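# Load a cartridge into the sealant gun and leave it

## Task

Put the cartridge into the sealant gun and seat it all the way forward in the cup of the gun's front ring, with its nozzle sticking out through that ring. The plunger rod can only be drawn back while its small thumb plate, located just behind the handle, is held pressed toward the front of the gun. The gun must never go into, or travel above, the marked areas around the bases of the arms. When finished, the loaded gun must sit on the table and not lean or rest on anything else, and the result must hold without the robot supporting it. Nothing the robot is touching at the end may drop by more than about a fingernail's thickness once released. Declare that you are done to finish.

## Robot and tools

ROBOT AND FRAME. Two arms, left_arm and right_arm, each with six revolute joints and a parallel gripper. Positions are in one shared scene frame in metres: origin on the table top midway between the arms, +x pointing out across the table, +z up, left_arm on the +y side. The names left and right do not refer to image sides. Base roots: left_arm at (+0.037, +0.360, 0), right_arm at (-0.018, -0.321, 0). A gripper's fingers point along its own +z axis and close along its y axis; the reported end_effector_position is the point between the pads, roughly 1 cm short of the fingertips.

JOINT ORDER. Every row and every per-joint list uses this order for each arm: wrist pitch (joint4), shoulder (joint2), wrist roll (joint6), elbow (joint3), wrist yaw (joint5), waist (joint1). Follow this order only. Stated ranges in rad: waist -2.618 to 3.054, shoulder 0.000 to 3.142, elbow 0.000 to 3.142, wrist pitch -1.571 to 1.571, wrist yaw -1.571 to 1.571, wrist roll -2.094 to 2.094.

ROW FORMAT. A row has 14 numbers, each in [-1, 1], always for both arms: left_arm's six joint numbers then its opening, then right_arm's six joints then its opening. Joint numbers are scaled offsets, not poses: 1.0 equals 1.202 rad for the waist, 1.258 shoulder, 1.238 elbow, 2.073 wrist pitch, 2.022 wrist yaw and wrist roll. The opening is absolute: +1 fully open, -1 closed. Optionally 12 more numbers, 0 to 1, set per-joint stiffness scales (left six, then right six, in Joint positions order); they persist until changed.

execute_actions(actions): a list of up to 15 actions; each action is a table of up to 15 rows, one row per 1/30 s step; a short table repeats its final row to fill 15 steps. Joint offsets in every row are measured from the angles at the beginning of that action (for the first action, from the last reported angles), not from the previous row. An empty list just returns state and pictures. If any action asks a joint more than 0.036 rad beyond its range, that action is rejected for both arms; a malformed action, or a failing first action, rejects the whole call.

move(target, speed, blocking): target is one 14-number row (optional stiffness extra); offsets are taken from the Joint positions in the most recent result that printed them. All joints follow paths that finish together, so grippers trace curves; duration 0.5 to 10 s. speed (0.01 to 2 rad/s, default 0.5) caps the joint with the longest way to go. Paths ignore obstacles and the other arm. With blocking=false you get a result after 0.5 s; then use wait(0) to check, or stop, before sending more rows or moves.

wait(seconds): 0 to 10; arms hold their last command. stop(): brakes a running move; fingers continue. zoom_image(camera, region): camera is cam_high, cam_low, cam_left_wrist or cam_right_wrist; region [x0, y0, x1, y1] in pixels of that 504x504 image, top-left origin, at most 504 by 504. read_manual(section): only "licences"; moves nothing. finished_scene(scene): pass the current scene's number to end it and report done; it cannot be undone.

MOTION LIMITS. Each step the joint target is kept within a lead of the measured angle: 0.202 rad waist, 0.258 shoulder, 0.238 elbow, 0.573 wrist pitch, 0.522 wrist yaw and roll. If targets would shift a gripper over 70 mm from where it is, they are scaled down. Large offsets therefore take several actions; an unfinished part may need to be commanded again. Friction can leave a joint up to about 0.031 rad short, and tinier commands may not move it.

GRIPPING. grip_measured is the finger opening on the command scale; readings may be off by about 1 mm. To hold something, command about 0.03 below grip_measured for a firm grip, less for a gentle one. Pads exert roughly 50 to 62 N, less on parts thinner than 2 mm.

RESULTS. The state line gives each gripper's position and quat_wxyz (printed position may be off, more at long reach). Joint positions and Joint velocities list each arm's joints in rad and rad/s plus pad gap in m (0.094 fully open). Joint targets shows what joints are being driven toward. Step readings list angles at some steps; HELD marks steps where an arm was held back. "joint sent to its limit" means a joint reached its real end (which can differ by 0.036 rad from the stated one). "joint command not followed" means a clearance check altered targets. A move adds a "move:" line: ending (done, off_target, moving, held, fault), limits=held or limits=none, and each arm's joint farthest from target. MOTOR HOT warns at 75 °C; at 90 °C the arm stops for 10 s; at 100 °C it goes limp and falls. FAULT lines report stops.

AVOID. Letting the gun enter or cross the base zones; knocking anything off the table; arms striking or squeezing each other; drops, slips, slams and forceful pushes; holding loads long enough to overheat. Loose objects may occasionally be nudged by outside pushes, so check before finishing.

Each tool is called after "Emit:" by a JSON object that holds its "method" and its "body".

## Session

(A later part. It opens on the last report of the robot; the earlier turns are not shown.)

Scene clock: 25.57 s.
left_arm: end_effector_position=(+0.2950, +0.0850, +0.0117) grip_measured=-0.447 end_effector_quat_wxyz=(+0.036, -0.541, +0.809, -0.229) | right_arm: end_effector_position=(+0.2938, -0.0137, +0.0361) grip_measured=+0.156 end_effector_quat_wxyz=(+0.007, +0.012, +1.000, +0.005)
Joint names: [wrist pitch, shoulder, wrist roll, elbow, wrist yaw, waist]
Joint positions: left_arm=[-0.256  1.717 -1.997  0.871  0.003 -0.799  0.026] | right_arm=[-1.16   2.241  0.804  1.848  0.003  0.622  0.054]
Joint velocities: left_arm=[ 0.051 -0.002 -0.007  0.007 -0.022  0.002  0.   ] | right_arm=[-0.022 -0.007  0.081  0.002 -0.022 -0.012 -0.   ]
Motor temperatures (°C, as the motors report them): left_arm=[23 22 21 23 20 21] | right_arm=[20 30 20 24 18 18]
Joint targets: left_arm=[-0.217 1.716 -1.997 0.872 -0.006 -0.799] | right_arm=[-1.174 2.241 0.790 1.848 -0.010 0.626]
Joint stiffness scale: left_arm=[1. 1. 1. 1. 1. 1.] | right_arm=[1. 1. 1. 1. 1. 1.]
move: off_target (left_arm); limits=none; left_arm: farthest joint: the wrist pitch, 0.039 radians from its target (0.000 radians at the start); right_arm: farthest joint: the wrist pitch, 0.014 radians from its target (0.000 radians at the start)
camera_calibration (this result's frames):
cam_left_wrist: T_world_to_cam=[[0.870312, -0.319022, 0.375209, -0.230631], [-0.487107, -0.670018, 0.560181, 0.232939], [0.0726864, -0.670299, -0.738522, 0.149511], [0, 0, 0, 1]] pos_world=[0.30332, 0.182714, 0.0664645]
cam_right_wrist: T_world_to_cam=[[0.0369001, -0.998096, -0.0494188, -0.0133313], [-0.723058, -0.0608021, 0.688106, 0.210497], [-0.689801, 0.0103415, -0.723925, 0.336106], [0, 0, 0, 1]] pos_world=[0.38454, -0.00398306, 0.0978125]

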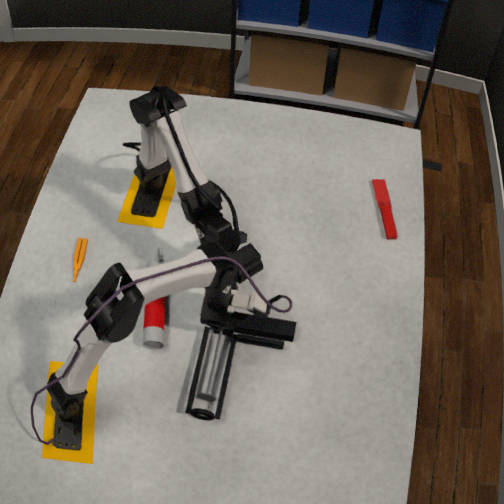

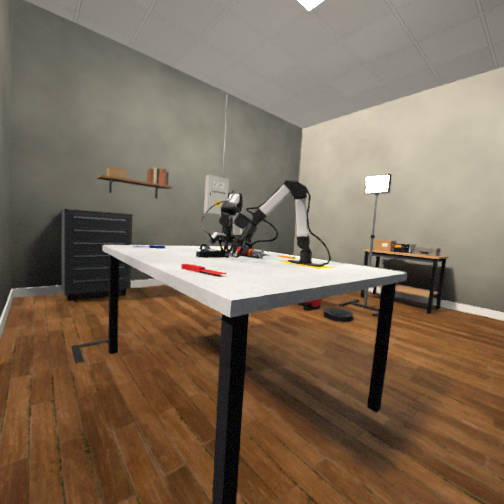

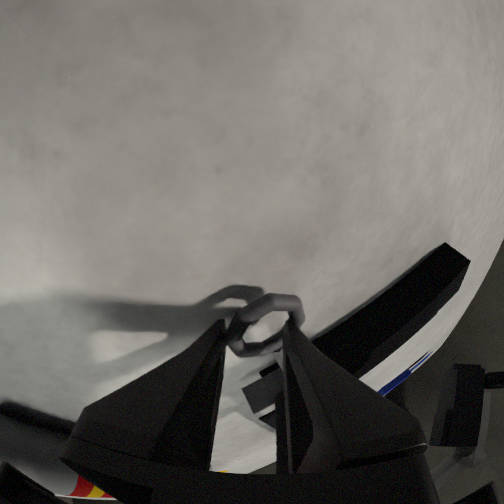

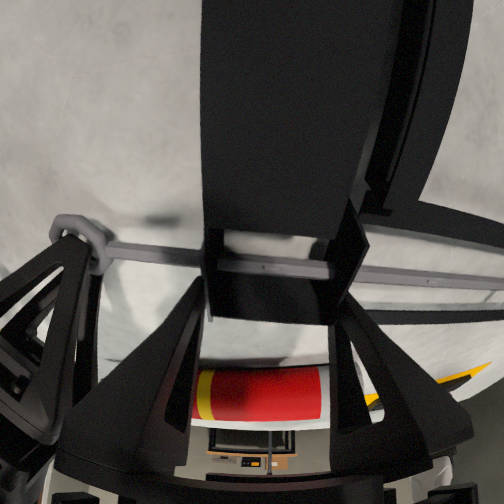

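Emit:
{"method": "move", "body": {"target": [0,0,0,0.02,0,0,0.3, 0,0,0,0,0,0,0.1]}}

Emit:
{"method": "move", "body": {"target": [-0.34,0.18,0,0.44,0.117,0.1,0.3, 0,0,0,0,0,0,0.1], "speed": 0.4}}

Scene clock: 27.47 s.
left_arm: end_effector_position=(+0.2998, +0.0806, +0.0165) grip_measured=+0.297 end_effector_quat_wxyz=(+0.040, -0.539, +0.806, -0.243) | right_arm: end_effector_position=(+0.2938, -0.0137, +0.0361) grip_measured=+0.156 end_effector_quat_wxyz=(+0.007, +0.013, +1.000, +0.005)
Joint names: [wrist pitch, shoulder, wrist roll, elbow, wrist yaw, waist]
Joint positions: left_arm=[-0.235  1.715 -1.997  0.876  0.    -0.799  0.061] | right_arm=[-1.16   2.241  0.804  1.848  0.003  0.622  0.054]
Joint velocities: left_arm=[ 0.007 -0.002 -0.022  0.012 -0.022 -0.002  0.   ] | right_arm=[ 0.007 -0.007  0.037  0.007 -0.007  0.017 -0.   ]
Motor temperatures (°C, as the motors report them): left_arm=[23 23 21 23 20 21] | right_arm=[20 30 20 25 18 18]
Joint targets: left_arm=[-0.256 1.717 -1.996 0.896 0.003 -0.800] | right_arm=[-1.160 2.241 0.804 1.848 0.003 0.622]
Joint stiffness scale: left_arm=[1. 1. 1. 1. 1. 1.] | right_arm=[1. 1. 1. 1. 1. 1.]
move: off_target (left_arm); limits=none; left_arm: farthest joint: the wrist pitch, 0.021 radians from its target (0.000 radians at the start); right_arm: farthest joint: the waist, 0.000 radians from its target (0.000 radians at the start)
camera_calibration (this result's frames):
cam_left_wrist: T_world_to_cam=[[0.862511, -0.310536, 0.399552, -0.236782], [-0.498111, -0.660202, 0.562155, 0.232173], [0.0892159, -0.683887, -0.724113, 0.145608], [0, 0, 0, 1]] pos_world=[0.306885, 0.179331, 0.069526]
cam_right_wrist: T_world_to_cam=[[0.0361383, -0.998124, -0.0494305, -0.0131074], [-0.723099, -0.0602583, 0.688111, 0.210516], [-0.689799, 0.0108759, -0.723919, 0.336113], [0, 0, 0, 1]] pos_world=[0.384548, -0.00405296, 0.0978119]

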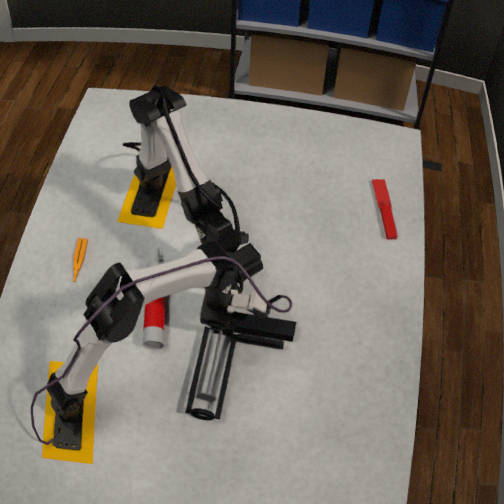

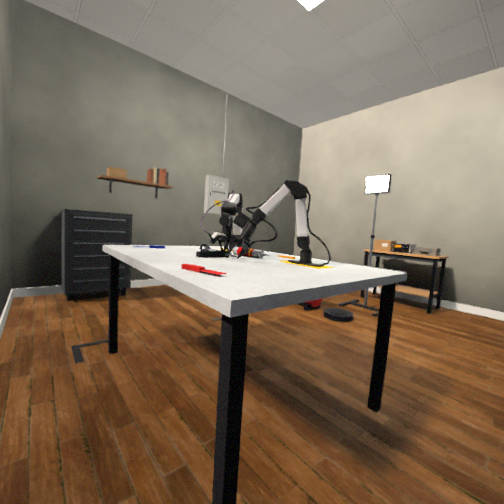

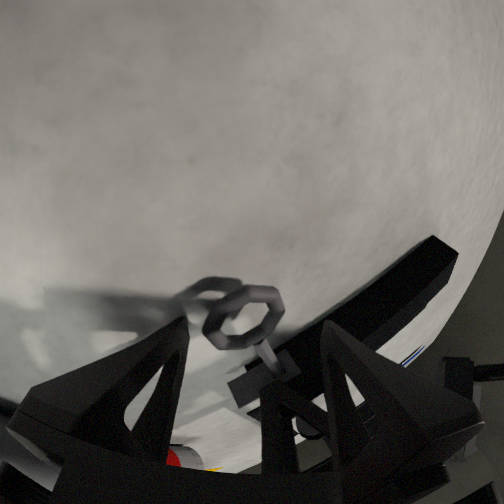

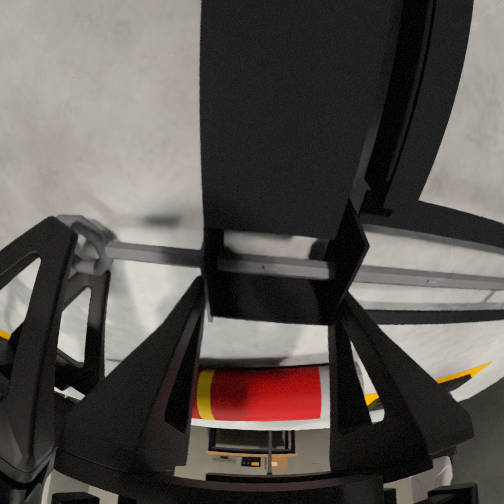

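Scene clock: 29.53 s.
left_arm: end_effector_position=(+0.2986, +0.0804, +0.0181) grip_measured=+0.297 end_effector_quat_wxyz=(+0.036, -0.539, +0.807, -0.237) | right_arm: end_effector_position=(+0.2938, -0.0137, +0.0361) grip_measured=+0.156 end_effector_quat_wxyz=(+0.007, +0.013, +1.000, +0.005)
Joint names: [wrist pitch, shoulder, wrist roll, elbow, wrist yaw, waist]
Joint positions: left_arm=[-0.262  1.715 -1.997  0.89   0.007 -0.799  0.061] | right_arm=[-1.16   2.241  0.804  1.848  0.003  0.622  0.054]
Joint velocities: left_arm=[-0.037  0.002 -0.022 -0.022 -0.051  0.012 -0.   ] | right_arm=[-0.022 -0.012 -0.007  0.012 -0.037  0.007  0.   ]
Motor temperatures (°C, as the motors report them): left_arm=[23 23 21 23 20 21] | right_arm=[20 31 20 25 18 18]
Joint targets: left_arm=[-0.260 1.715 -1.997 0.889 0.007 -0.799] | right_arm=[-1.160 2.241 0.804 1.848 0.003 0.622]
Joint stiffness scale: left_arm=[1. 1. 1. 1. 1. 1.] | right_arm=[1. 1. 1. 1. 1. 1.]
move: held (left_arm); limits=held; held on 55 of 62 steps (left_arm), including the last (left_arm); left_arm: farthest joint: the wrist pitch, 0.677 radians from its target (0.705 radians at the start); right_arm: farthest joint: the waist, 0.000 radians from its target (0.000 radians at the start)
joint command not followed: on one or more control steps a check withheld the commanded joint targets of the left arm, and it was not sent them on those steps. On the call's last step the targets were still withheld.
cause: the commanded joint targets would bring a part of the robot too close to another arm (this arm's wrist (the part past the wrist pitch) and the other arm's wrist (the part past the wrist pitch)); next, command targets that bring no part of the robot closer to that arm.
camera_calibration (this result's frames):
cam_left_wrist: T_world_to_cam=[[0.866842, -0.315091, 0.386397, -0.237096], [-0.492505, -0.661782, 0.565229, 0.228921], [0.0776117, -0.680267, -0.728844, 0.150025], [0, 0, 0, 1]] pos_world=[0.306626, 0.178846, 0.0715657]
cam_right_wrist: T_world_to_cam=[[0.0361383, -0.998124, -0.0494305, -0.0131074], [-0.723099, -0.0602583, 0.688111, 0.210516], [-0.689799, 0.0108759, -0.723919, 0.336113], [0, 0, 0, 1]] pos_world=[0.384548, -0.00405296, 0.0978119]

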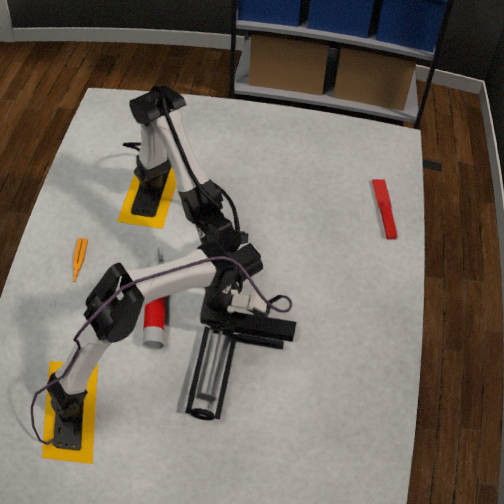

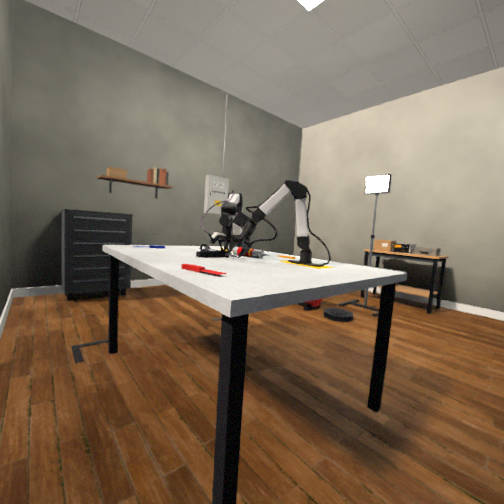

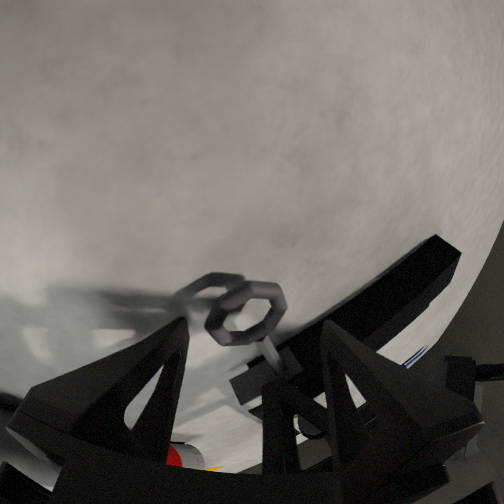

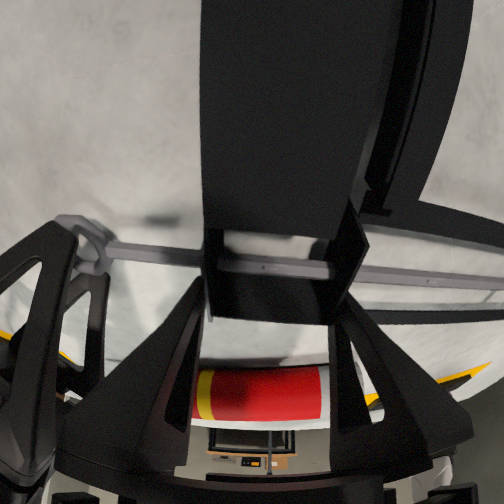

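Emit:
{"method": "move", "body": {"target": [0,-0.16,0,0,0,0,0.3, 0,0,0,0,0,0,0.1]}}

Emit:
{"method": "move", "body": {"target": [0.393,-0.06,0.99,-0.47,0,0.015,0.3, 0,0,0,0,0,0,0.1], "speed": 1.2}}

Scene clock: 31.47 s.
left_arm: end_effector_position=(+0.3059, +0.0726, +0.0859) grip_measured=+0.297 end_effector_quat_wxyz=(+0.050, -0.525, +0.786, -0.323) | right_arm: end_effector_position=(+0.2938, -0.0137, +0.0361) grip_measured=+0.156 end_effector_quat_wxyz=(+0.007, +0.013, +1.000, +0.005)
Joint names: [wrist pitch, shoulder, wrist roll, elbow, wrist yaw, waist]
Joint positions: left_arm=[-0.266  1.529 -1.997  0.89   0.007 -0.799  0.061] | right_arm=[-1.16   2.241  0.804  1.848  0.003  0.622  0.054]
Joint velocities: left_arm=[ 0.022 -0.002  0.007 -0.012 -0.007  0.017 -0.001] | right_arm=[ 0.007  0.017  0.037 -0.012 -0.007 -0.002 -0.001]
Motor temperatures (°C, as the motors report them): left_arm=[23 23 21 23 20 21] | right_arm=[20 31 20 25 18 18]
Joint targets: left_arm=[-0.263 1.513 -1.997 0.890 0.007 -0.799] | right_arm=[-1.160 2.241 0.804 1.848 0.003 0.622]
Joint stiffness scale: left_arm=[1. 1. 1. 1. 1. 1.] | right_arm=[1. 1. 1. 1. 1. 1.]
move: done; limits=none; left_arm: farthest joint: the shoulder, 0.016 radians from its target (0.201 radians at the start); right_arm: farthest joint: the waist, 0.000 radians from its target (0.000 radians at the start)
camera_calibration (this result's frames):
cam_left_wrist: T_world_to_cam=[[0.809809, -0.254363, 0.528686, -0.271302], [-0.564017, -0.585637, 0.582163, 0.203916], [0.161537, -0.769629, -0.61772, 0.16486], [0, 0, 0, 1]] pos_world=[0.308084, 0.177293, 0.126558]
cam_right_wrist: T_world_to_cam=[[0.0361383, -0.998124, -0.0494305, -0.0131074], [-0.723099, -0.0602583, 0.688111, 0.210516], [-0.689799, 0.0108759, -0.723919, 0.336113], [0, 0, 0, 1]] pos_world=[0.384548, -0.00405296, 0.0978119]

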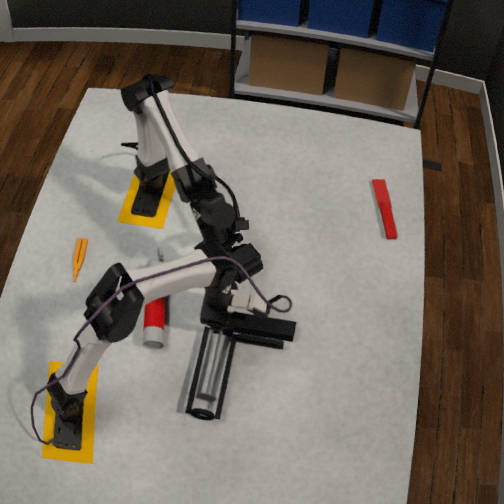

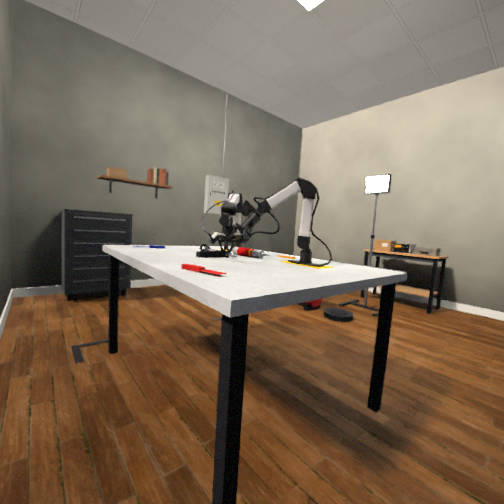

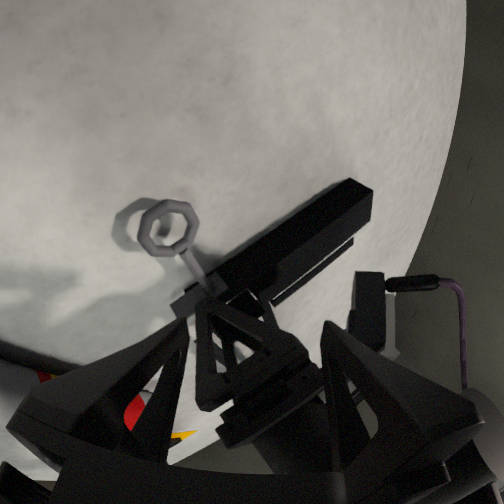

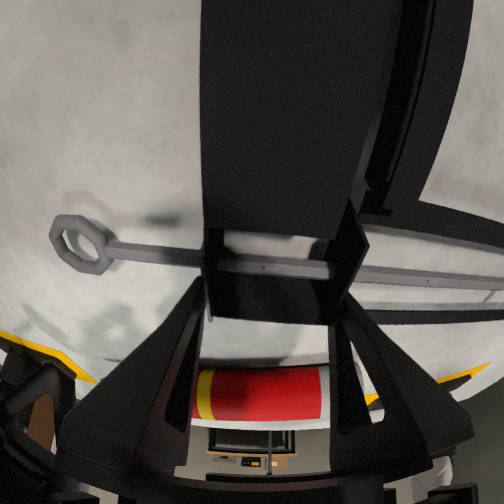

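Scene clock: 34.13 s.
left_arm: end_effector_position=(+0.2783, +0.1061, +0.0336) grip_measured=+0.297 end_effector_quat_wxyz=(+0.417, +0.351, +0.818, -0.183) | right_arm: end_effector_position=(+0.2938, -0.0137, +0.0361) grip_measured=+0.156 end_effector_quat_wxyz=(+0.007, +0.013, +1.000, +0.005)
Joint names: [wrist pitch, shoulder, wrist roll, elbow, wrist yaw, waist]
Joint positions: left_arm=[ 0.523  1.478 -0.002  0.33   0.007 -0.791  0.061] | right_arm=[-1.16   2.241  0.804  1.848  0.003  0.622  0.054]
Joint velocities: left_arm=[ 0.037 -0.002  0.022 -0.002  0.037 -0.002 -0.001] | right_arm=[-0.007  0.012  0.022 -0.017 -0.037  0.002  0.   ]
Motor temperatures (°C, as the motors report them): left_arm=[24 23 21 23 20 21] | right_arm=[20 32 20 25 18 18]
Joint targets: left_arm=[0.549 1.454 0.005 0.308 0.007 -0.781] | right_arm=[-1.160 2.241 0.804 1.848 0.003 0.622]
Joint stiffness scale: left_arm=[1. 1. 1. 1. 1. 1.] | right_arm=[1. 1. 1. 1. 1. 1.]
move: off_target (left_arm); limits=none; left_arm: farthest joint: the wrist pitch, 0.025 radians from its target (0.815 radians at the start); right_arm: farthest joint: the waist, 0.000 radians from its target (0.000 radians at the start)
camera_calibration (this result's frames):
cam_left_wrist: T_world_to_cam=[[-0.703132, -0.71094, -0.013049, 0.274982], [-0.617958, 0.620044, -0.483398, 0.161303], [0.351758, -0.331829, -0.875304, 0.0720454], [0, 0, 0, 1]] pos_world=[0.267685, 0.119388, 0.144623]
cam_right_wrist: T_world_to_cam=[[0.0361383, -0.998124, -0.0494305, -0.0131074], [-0.723099, -0.0602583, 0.688111, 0.210516], [-0.689799, 0.0108759, -0.723919, 0.336113], [0, 0, 0, 1]] pos_world=[0.384548, -0.00405296, 0.0978119]

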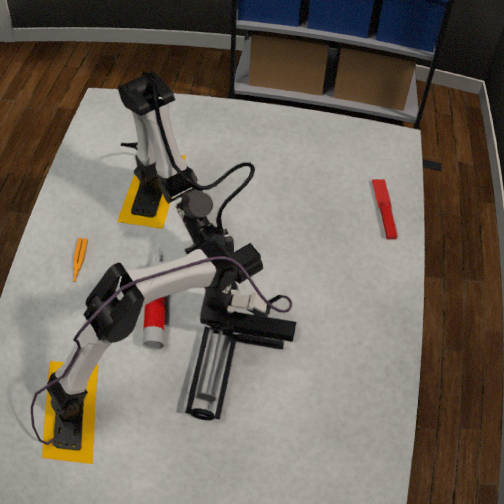

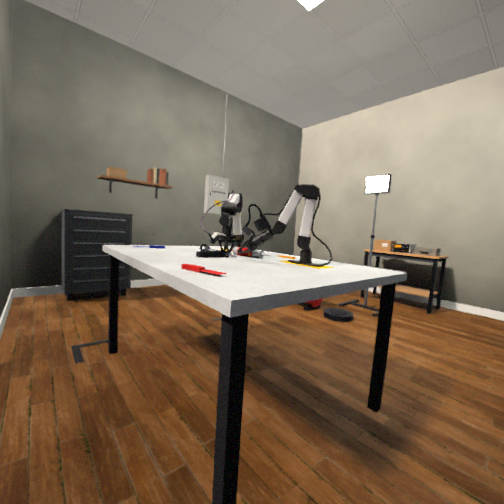

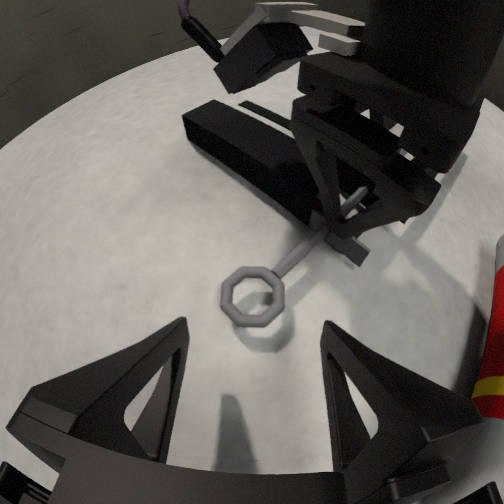

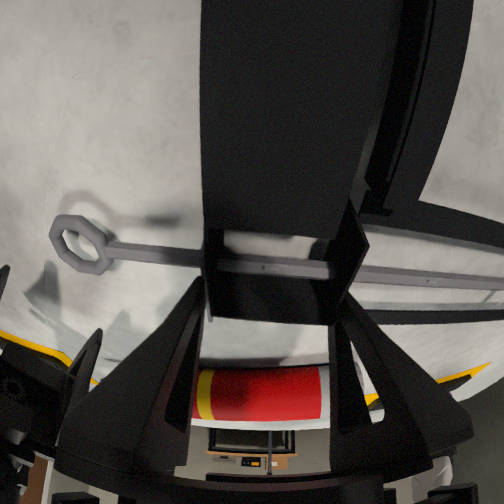

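Emit:
{"method": "move", "body": {"target": [0.092,0.203,0,0.077,0,0,0.3, 0,0,0,0,0,0,0.1], "speed": 0.2}}

Emit:
{"method": "move", "body": {"target": [0,0,0,0,0,0,-0.45, 0,0,0,0,0,0,0.1]}}

Scene clock: 37.07 s.
left_arm: end_effector_position=(+0.2954, +0.0882, +0.0063) grip_measured=+0.297 end_effector_quat_wxyz=(+0.414, +0.352, +0.820, -0.181) | right_arm: end_effector_position=(+0.2938, -0.0137, +0.0361) grip_measured=+0.156 end_effector_quat_wxyz=(+0.007, +0.013, +1.000, +0.005)
Joint names: [wrist pitch, shoulder, wrist roll, elbow, wrist yaw, waist]
Joint positions: left_arm=[ 0.688  1.717 -0.002  0.394  0.007 -0.791  0.061] | right_arm=[-1.16   2.241  0.804  1.848  0.003  0.622  0.054]
Joint velocities: left_arm=[ 0.022 -0.002  0.022 -0.007  0.007  0.002 -0.   ] | right_arm=[ 0.081 -0.007 -0.037  0.002  0.007 -0.012 -0.   ]
Motor temperatures (°C, as the motors report them): left_arm=[24 23 21 23 20 21] | right_arm=[20 33 20 25 18 18]
Joint targets: left_arm=[0.714 1.733 -0.002 0.425 0.007 -0.791] | right_arm=[-1.160 2.241 0.804 1.848 0.003 0.622]
Joint stiffness scale: left_arm=[1. 1. 1. 1. 1. 1.] | right_arm=[1. 1. 1. 1. 1. 1.]
move: off_target (left_arm); limits=none; left_arm: farthest joint: the elbow, 0.031 radians from its target (0.096 radians at the start); right_arm: farthest joint: the waist, 0.000 radians from its target (0.000 radians at the start)
camera_calibration (this result's frames):
cam_left_wrist: T_world_to_cam=[[-0.703373, -0.71069, -0.0136198, 0.273963], [-0.620741, 0.623459, -0.475373, 0.170246], [0.346335, -0.32591, -0.879679, 0.0372453], [0, 0, 0, 1]] pos_world=[0.285477, 0.1007, 0.117426]
cam_right_wrist: T_world_to_cam=[[0.0361383, -0.998124, -0.0494305, -0.0131074], [-0.723099, -0.0602583, 0.688111, 0.210516], [-0.689799, 0.0108759, -0.723919, 0.336113], [0, 0, 0, 1]] pos_world=[0.384548, -0.00405296, 0.0978119]

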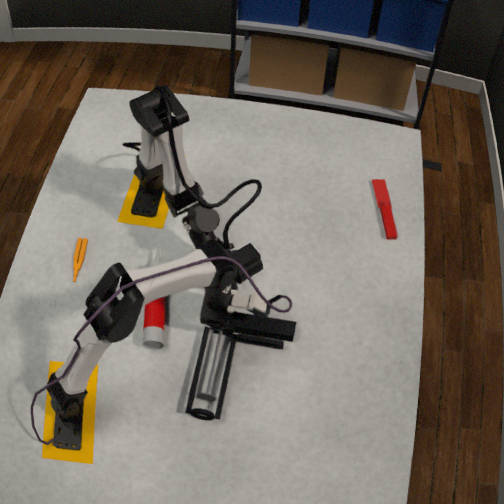

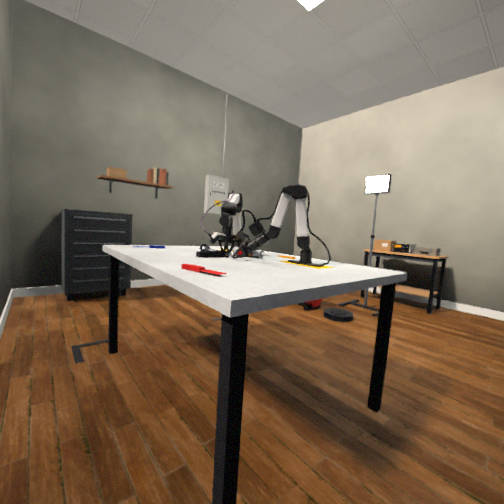

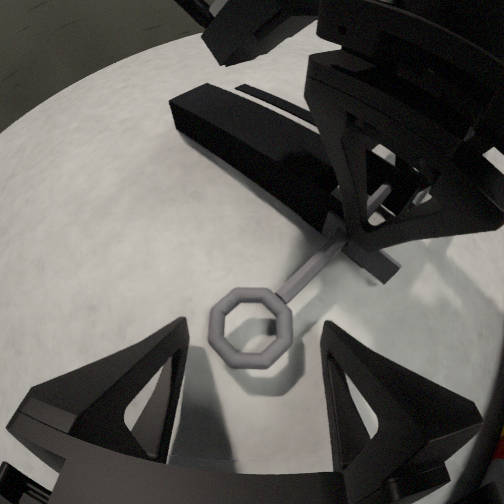

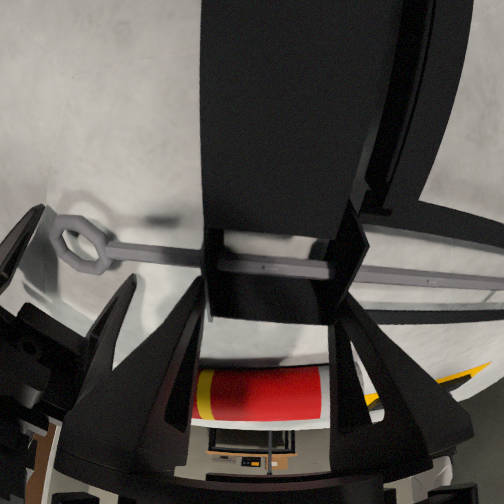

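Scene clock: 37.57 s.
left_arm: end_effector_position=(+0.2961, +0.0890, +0.0061) grip_measured=-0.267 end_effector_quat_wxyz=(+0.414, +0.351, +0.821, -0.179) | right_arm: end_effector_position=(+0.2934, -0.0138, +0.0361) grip_measured=+0.156 end_effector_quat_wxyz=(+0.006, +0.012, +1.000, +0.005)
Joint names: [wrist pitch, shoulder, wrist roll, elbow, wrist yaw, waist]
Joint positions: left_arm=[ 0.687  1.717 -0.002  0.394  0.002 -0.791  0.034] | right_arm=[-1.161  2.241  0.804  1.848  0.002  0.622  0.054]
Joint velocities: left_arm=[ 0.051  0.002  0.037  0.012 -0.081 -0.017  0.001] | right_arm=[-0.066  0.002 -0.037 -0.002 -0.11   0.012 -0.   ]
Motor temperatures (°C, as the motors report them): left_arm=[24 23 21 23 20 21] | right_arm=[20 33 20 25 18 18]
Joint targets: left_arm=[0.688 1.717 -0.002 0.394 0.007 -0.791] | right_arm=[-1.159 2.241 0.804 1.848 0.003 0.622]
Joint stiffness scale: left_arm=[1. 1. 1. 1. 1. 1.] | right_arm=[1. 1. 1. 1. 1. 1.]
move: done; limits=none; left_arm: farthest joint: the wrist yaw, 0.005 radians from its target (0.000 radians at the start); right_arm: farthest joint: the wrist pitch, 0.001 radians from its target (0.000 radians at the start)
camera_calibration (this result's frames):
cam_left_wrist: T_world_to_cam=[[-0.700075, -0.713884, -0.0162742, 0.274283], [-0.622952, 0.621724, -0.474753, 0.170902], [0.349036, -0.322224, -0.879969, 0.03601], [0, 0, 0, 1]] pos_world=[0.285913, 0.101155, 0.117288]
cam_right_wrist: T_world_to_cam=[[0.0368194, -0.998095, -0.049512, -0.0133647], [-0.72157, -0.0608303, 0.689664, 0.209678], [-0.691362, 0.0103334, -0.722435, 0.336195], [0, 0, 0, 1]] pos_world=[0.384221, -0.00405844, 0.0976097]

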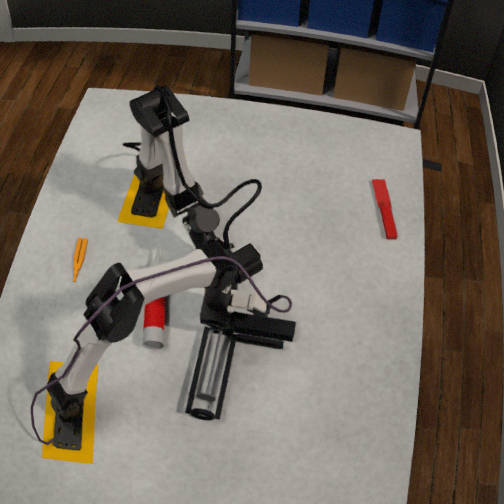

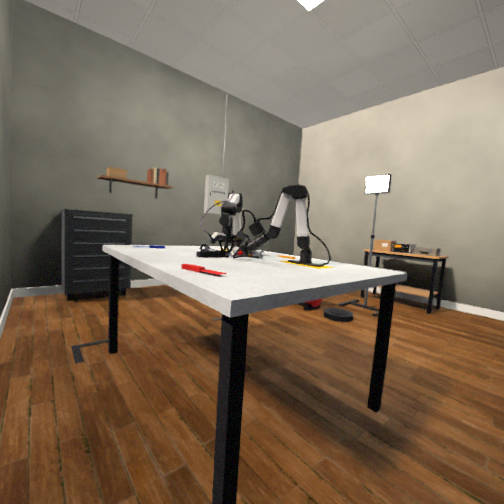

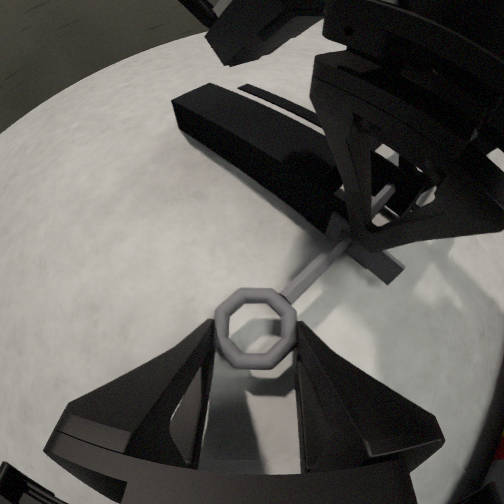

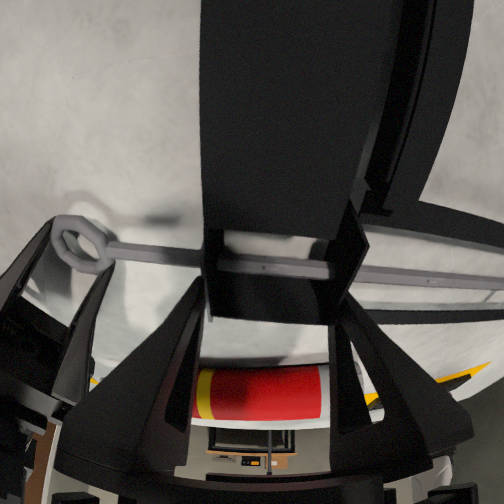

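Emit:
{"method": "move", "body": {"target": [0.02,-0.094,0.055,-0.118,0.074,0.156,-0.32, 0,0,0,0,0,0,0.1], "speed": 0.12}}

Scene clock: 40.30 s.
left_arm: end_effector_position=(+0.2973, +0.1351, +0.0053) grip_measured=-0.267 end_effector_quat_wxyz=(+0.412, +0.353, +0.819, -0.184) | right_arm: end_effector_position=(+0.2937, -0.0128, +0.0361) grip_measured=+0.156 end_effector_quat_wxyz=(+0.007, +0.016, +1.000, +0.008)
Joint names: [wrist pitch, shoulder, wrist roll, elbow, wrist yaw, waist]
Joint positions: left_arm=[ 0.707  1.627  0.098  0.279  0.151 -0.621  0.034] | right_arm=[-1.157  2.241  0.811  1.848 -0.001  0.622  0.054]
Joint velocities: left_arm=[-0.051 -0.007  0.022  0.002 -0.037  0.012 -0.   ] | right_arm=[ 0.022 -0.002 -0.007  0.012 -0.051  0.002 -0.001]
Motor temperatures (°C, as the motors report them): left_arm=[25 24 21 23 20 21] | right_arm=[20 34 20 26 18 18]
Joint targets: left_arm=[0.729 1.599 0.109 0.248 0.152 -0.603] | right_arm=[-1.162 2.241 0.804 1.848 0.002 0.622]
Joint stiffness scale: left_arm=[1. 1. 1. 1. 1. 1.] | right_arm=[1. 1. 1. 1. 1. 1.]
move: off_target (left_arm); limits=none; left_arm: farthest joint: the elbow, 0.031 radians from its target (0.147 radians at the start); right_arm: farthest joint: the wrist roll, 0.007 radians from its target (0.000 radians at the start)
camera_calibration (this result's frames):
cam_left_wrist: T_world_to_cam=[[-0.706949, -0.70722, -0.00795739, 0.309154], [-0.619309, 0.624426, -0.475971, 0.141101], [0.341585, -0.331559, -0.879425, 0.053217], [0, 0, 0, 1]] pos_world=[0.287763, 0.148177, 0.11642]
cam_right_wrist: T_world_to_cam=[[0.0296737, -0.998092, -0.054154, -0.0101264], [-0.722516, -0.0588557, 0.688844, 0.210308], [-0.690717, 0.0186866, -0.722884, 0.336369], [0, 0, 0, 1]] pos_world=[0.384587, -0.00401482, 0.0977379]

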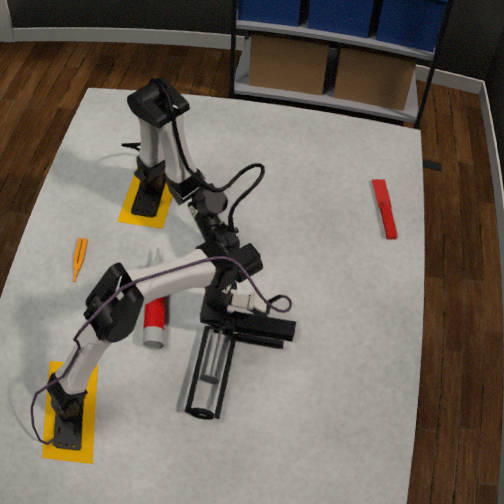

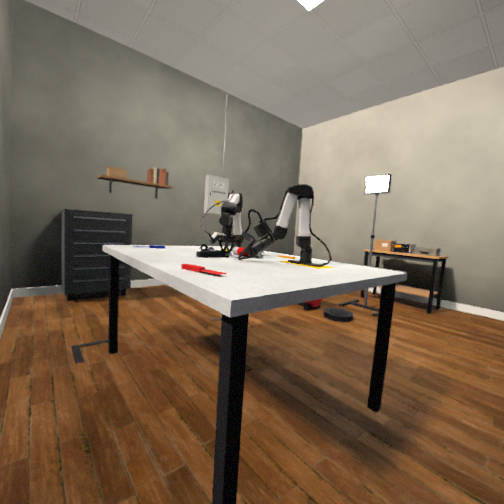

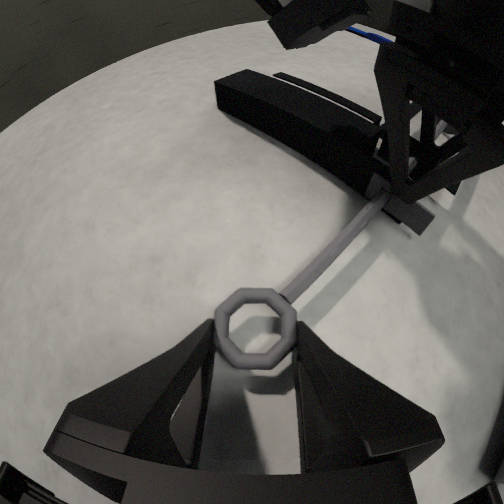

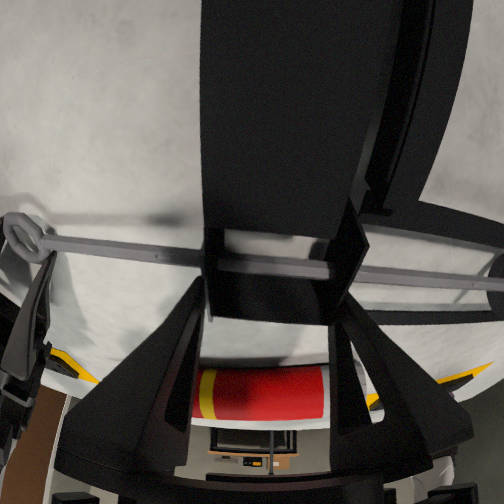

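Emit:
{"method": "move", "body": {"target": [-0.039,-0.104,0.082,-0.086,0.089,0.213,-0.32, 0,0,0,0,0,0,0.1], "speed": 0.2}}

Scene clock: 43.10 s.
left_arm: end_effector_position=(+0.2986, +0.1847, +0.0061) grip_measured=-0.267 end_effector_quat_wxyz=(+0.410, +0.354, +0.819, -0.189) | right_arm: end_effector_position=(+0.2939, -0.0115, +0.0371) grip_measured=+0.156 end_effector_quat_wxyz=(+0.008, +0.018, +1.000, +0.010)
Joint names: [wrist pitch, shoulder, wrist roll, elbow, wrist yaw, waist]
Joint positions: left_arm=[ 0.639  1.523  0.244  0.202  0.345 -0.389  0.034] | right_arm=[-1.154  2.239  0.815  1.848 -0.003  0.623  0.054]
Joint velocities: left_arm=[-0.051 -0.007 -0.007 -0.002 -0.051 -0.032  0.001] | right_arm=[ 0.022 -0.002 -0.022  0.002  0.051 -0.012  0.   ]
Motor temperatures (°C, as the motors report them): left_arm=[25 24 21 23 20 21] | right_arm=[20 35 20 26 18 18]
Joint targets: left_arm=[0.626 1.496 0.264 0.172 0.331 -0.365] | right_arm=[-1.157 2.241 0.811 1.848 -0.001 0.622]
Joint stiffness scale: left_arm=[1. 1. 1. 1. 1. 1.] | right_arm=[1. 1. 1. 1. 1. 1.]
move: off_target (left_arm); limits=none; left_arm: farthest joint: the elbow, 0.030 radians from its target (0.106 radians at the start); right_arm: farthest joint: the wrist roll, 0.004 radians from its target (0.000 radians at the start)
camera_calibration (this result's frames):
cam_left_wrist: T_world_to_cam=[[-0.711856, -0.702325, -0.000279428, 0.34567], [-0.618127, 0.626704, -0.474511, 0.110618], [0.333436, -0.337611, -0.880249, 0.073474], [0, 0, 0, 1]] pos_world=[0.289944, 0.198254, 0.117262]
cam_right_wrist: T_world_to_cam=[[0.026449, -0.997893, -0.0592384, -0.00768235], [-0.724724, -0.0599573, 0.686426, 0.21057], [-0.688531, 0.0247762, -0.724783, 0.336681], [0, 0, 0, 1]] pos_world=[0.384623, -0.00338266, 0.0990249]

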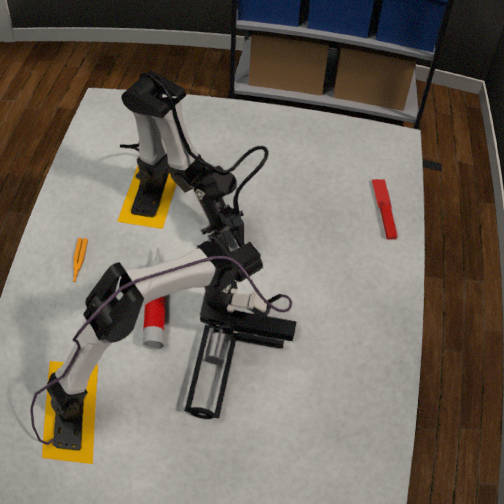

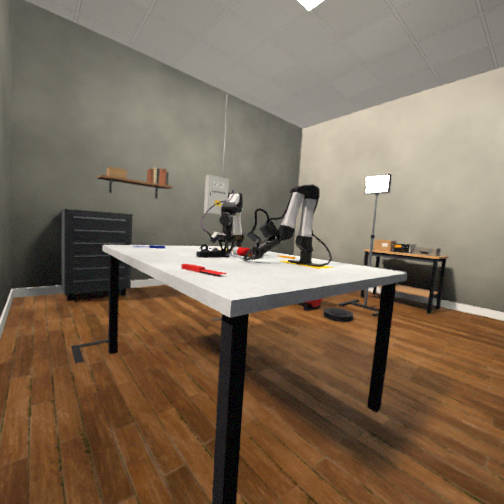

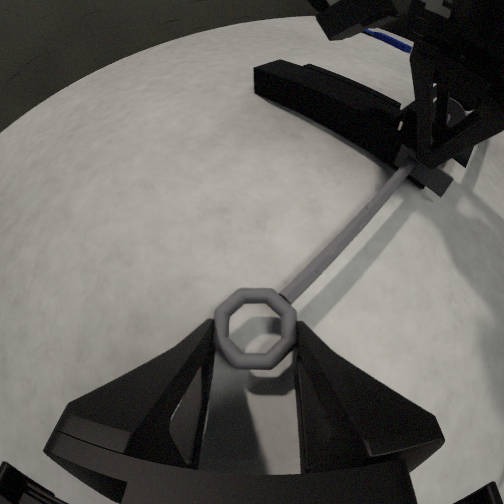

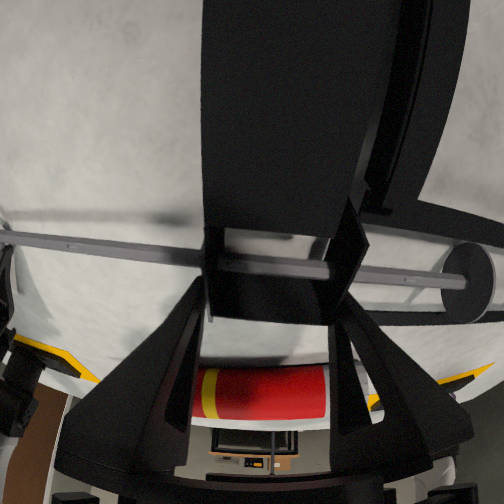

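Emit:
{"method": "move", "body": {"target": [-0.07,-0.08,0.114,-0.04,0.092,0.258,-0.32, 0,0,0,0,0,0,0.1], "speed": 0.2}}

Scene clock: 45.30 s.
left_arm: end_effector_position=(+0.3005, +0.2343, +0.0089) grip_measured=-0.267 end_effector_quat_wxyz=(+0.416, +0.357, +0.814, -0.192) | right_arm: end_effector_position=(+0.2926, -0.0091, +0.0389) grip_measured=+0.156 end_effector_quat_wxyz=(+0.008, +0.022, +1.000, +0.014)
Joint names: [wrist pitch, shoulder, wrist roll, elbow, wrist yaw, waist]
Joint positions: left_arm=[ 0.509  1.447  0.452  0.179  0.568 -0.106  0.034] | right_arm=[-1.152  2.234  0.829  1.848 -0.007  0.627  0.054]
Joint velocities: left_arm=[-0.081 -0.002  0.022 -0.007  0.051 -0.007 -0.001] | right_arm=[ 0.037 -0.002 -0.022  0.002 -0.022  0.002  0.   ]
Motor temperatures (°C, as the motors report them): left_arm=[25 24 21 23 20 21] | right_arm=[20 35 20 26 18 18]
Joint targets: left_arm=[0.494 1.422 0.475 0.152 0.531 -0.078] | right_arm=[-1.154 2.238 0.815 1.848 -0.002 0.624]
Joint stiffness scale: left_arm=[1. 1. 1. 1. 1. 1.] | right_arm=[1. 1. 1. 1. 1. 1.]
move: off_target (left_arm); limits=none; left_arm: farthest joint: the wrist yaw, 0.037 radians from its target (0.186 radians at the start); right_arm: farthest joint: the wrist roll, 0.014 radians from its target (0.000 radians at the start)
camera_calibration (this result's frames):
cam_left_wrist: T_world_to_cam=[[-0.717654, -0.696393, -0.00290774, 0.382233], [-0.606655, 0.627215, -0.488437, 0.0785324], [0.341968, -0.348765, -0.872594, 0.092026], [0, 0, 0, 1]] pos_world=[0.290484, 0.249024, 0.119771]
cam_right_wrist: T_world_to_cam=[[0.0171204, -0.997607, -0.0669869, -0.00209631], [-0.725814, -0.058479, 0.685401, 0.208924], [-0.687678, 0.0368857, -0.725078, 0.336887], [0, 0, 0, 1]] pos_world=[0.383345, -0.00229991, 0.100932]

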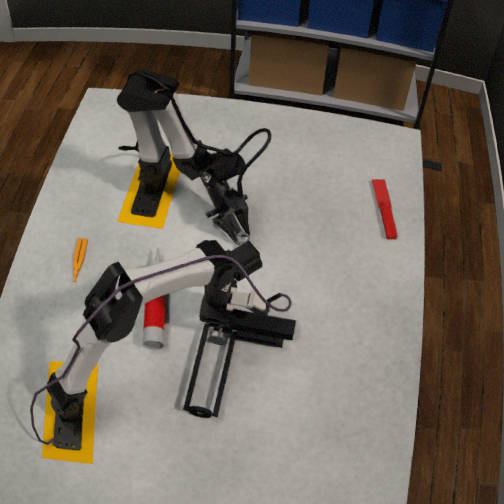

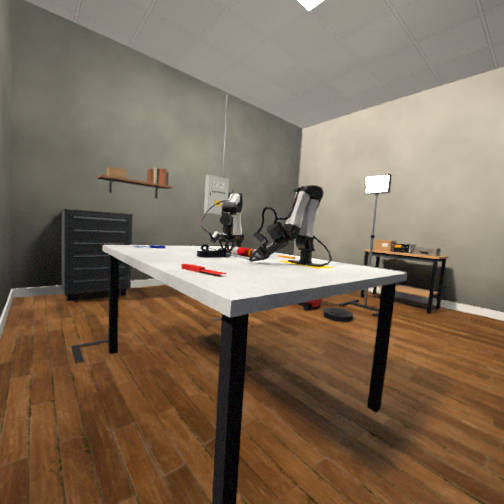

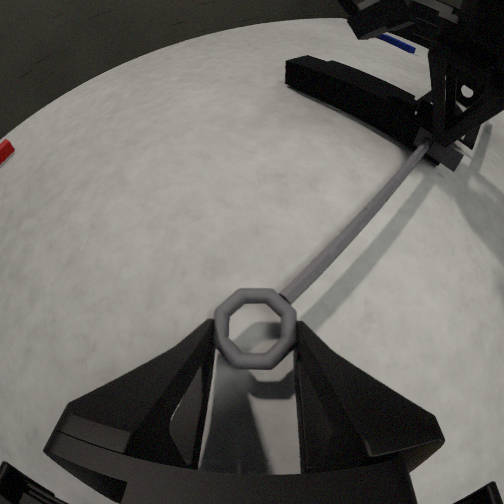

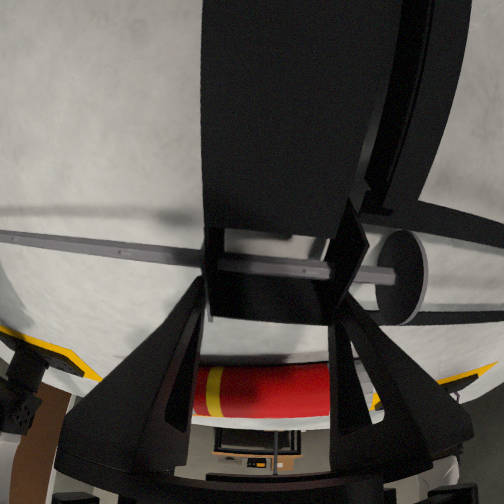

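Emit:
{"method": "move", "body": {"target": [-0.022,0.01,0.047,-0.036,0.015,0.096,-0.32, 0,0.01,-0.01,0,0,0,0.1], "speed": 0.1}}

Scene clock: 47.50 s.
left_arm: end_effector_position=(+0.2986, +0.2475, +0.0084) grip_measured=-0.267 end_effector_quat_wxyz=(+0.421, +0.355, +0.811, -0.198) | right_arm: end_effector_position=(+0.2914, -0.0080, +0.0390) grip_measured=+0.156 end_effector_quat_wxyz=(+0.008, +0.020, +1.000, +0.015)
Joint names: [wrist pitch, shoulder, wrist roll, elbow, wrist yaw, waist]
Joint positions: left_arm=[ 0.488  1.447  0.515  0.171  0.642 -0.02   0.034] | right_arm=[-1.152  2.234  0.828  1.848 -0.009  0.63   0.054]
Joint velocities: left_arm=[ 0.037  0.007  0.051 -0.007  0.022 -0.002 -0.   ] | right_arm=[ 0.007  0.007  0.007  0.007  0.007  0.002 -0.001]
Motor temperatures (°C, as the motors report them): left_arm=[25 24 21 23 20 21] | right_arm=[20 36 20 26 18 18]
Joint targets: left_arm=[0.463 1.459 0.547 0.135 0.598 0.009] | right_arm=[-1.152 2.247 0.809 1.848 -0.007 0.627]
Joint stiffness scale: left_arm=[1. 1. 1. 1. 1. 1.] | right_arm=[1. 1. 1. 1. 1. 1.]
move: off_target (left_arm); limits=none; left_arm: farthest joint: the wrist yaw, 0.044 radians from its target (0.030 radians at the start); right_arm: farthest joint: the wrist roll, 0.019 radians from its target (0.020 radians at the start)
camera_calibration (this result's frames):
cam_left_wrist: T_world_to_cam=[[-0.719439, -0.694542, 0.00433738, 0.390022], [-0.60258, 0.621052, -0.50119, 0.0692876], [0.345404, -0.36319, -0.865326, 0.0992833], [0, 0, 0, 1]] pos_world=[0.288056, 0.263914, 0.118947]
cam_right_wrist: T_world_to_cam=[[0.0216584, -0.997428, -0.0683305, -0.00220417], [-0.724637, -0.0627489, 0.686268, 0.207576], [-0.68879, 0.0346514, -0.724132, 0.336383], [0, 0, 0, 1]] pos_world=[0.382163, -0.000829463, 0.100983]

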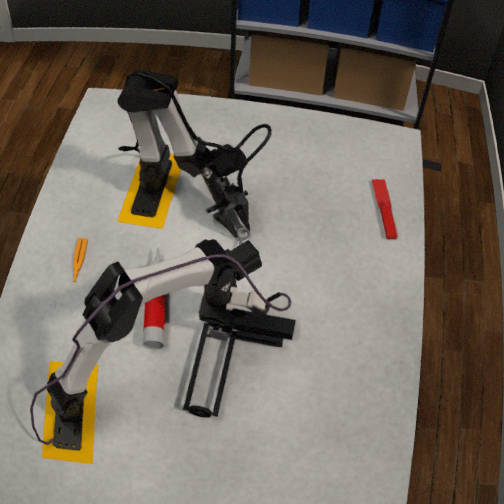

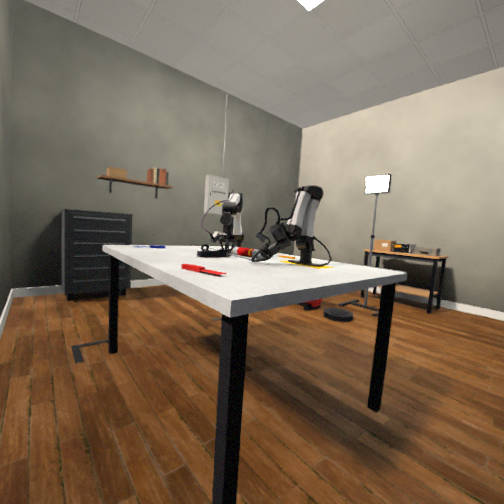

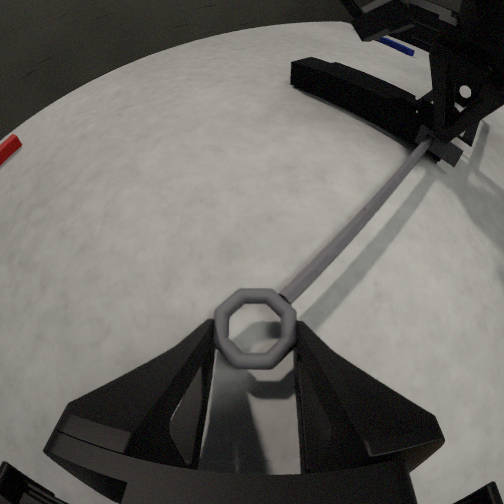

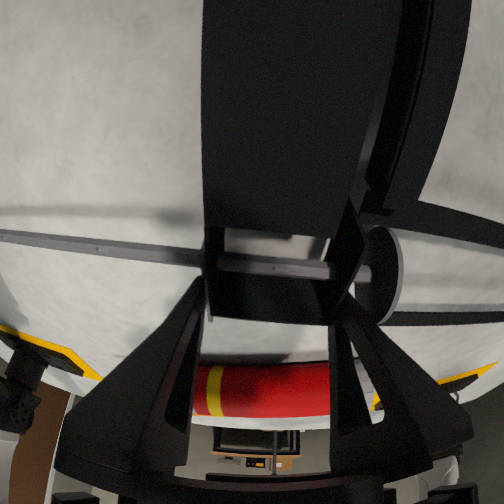

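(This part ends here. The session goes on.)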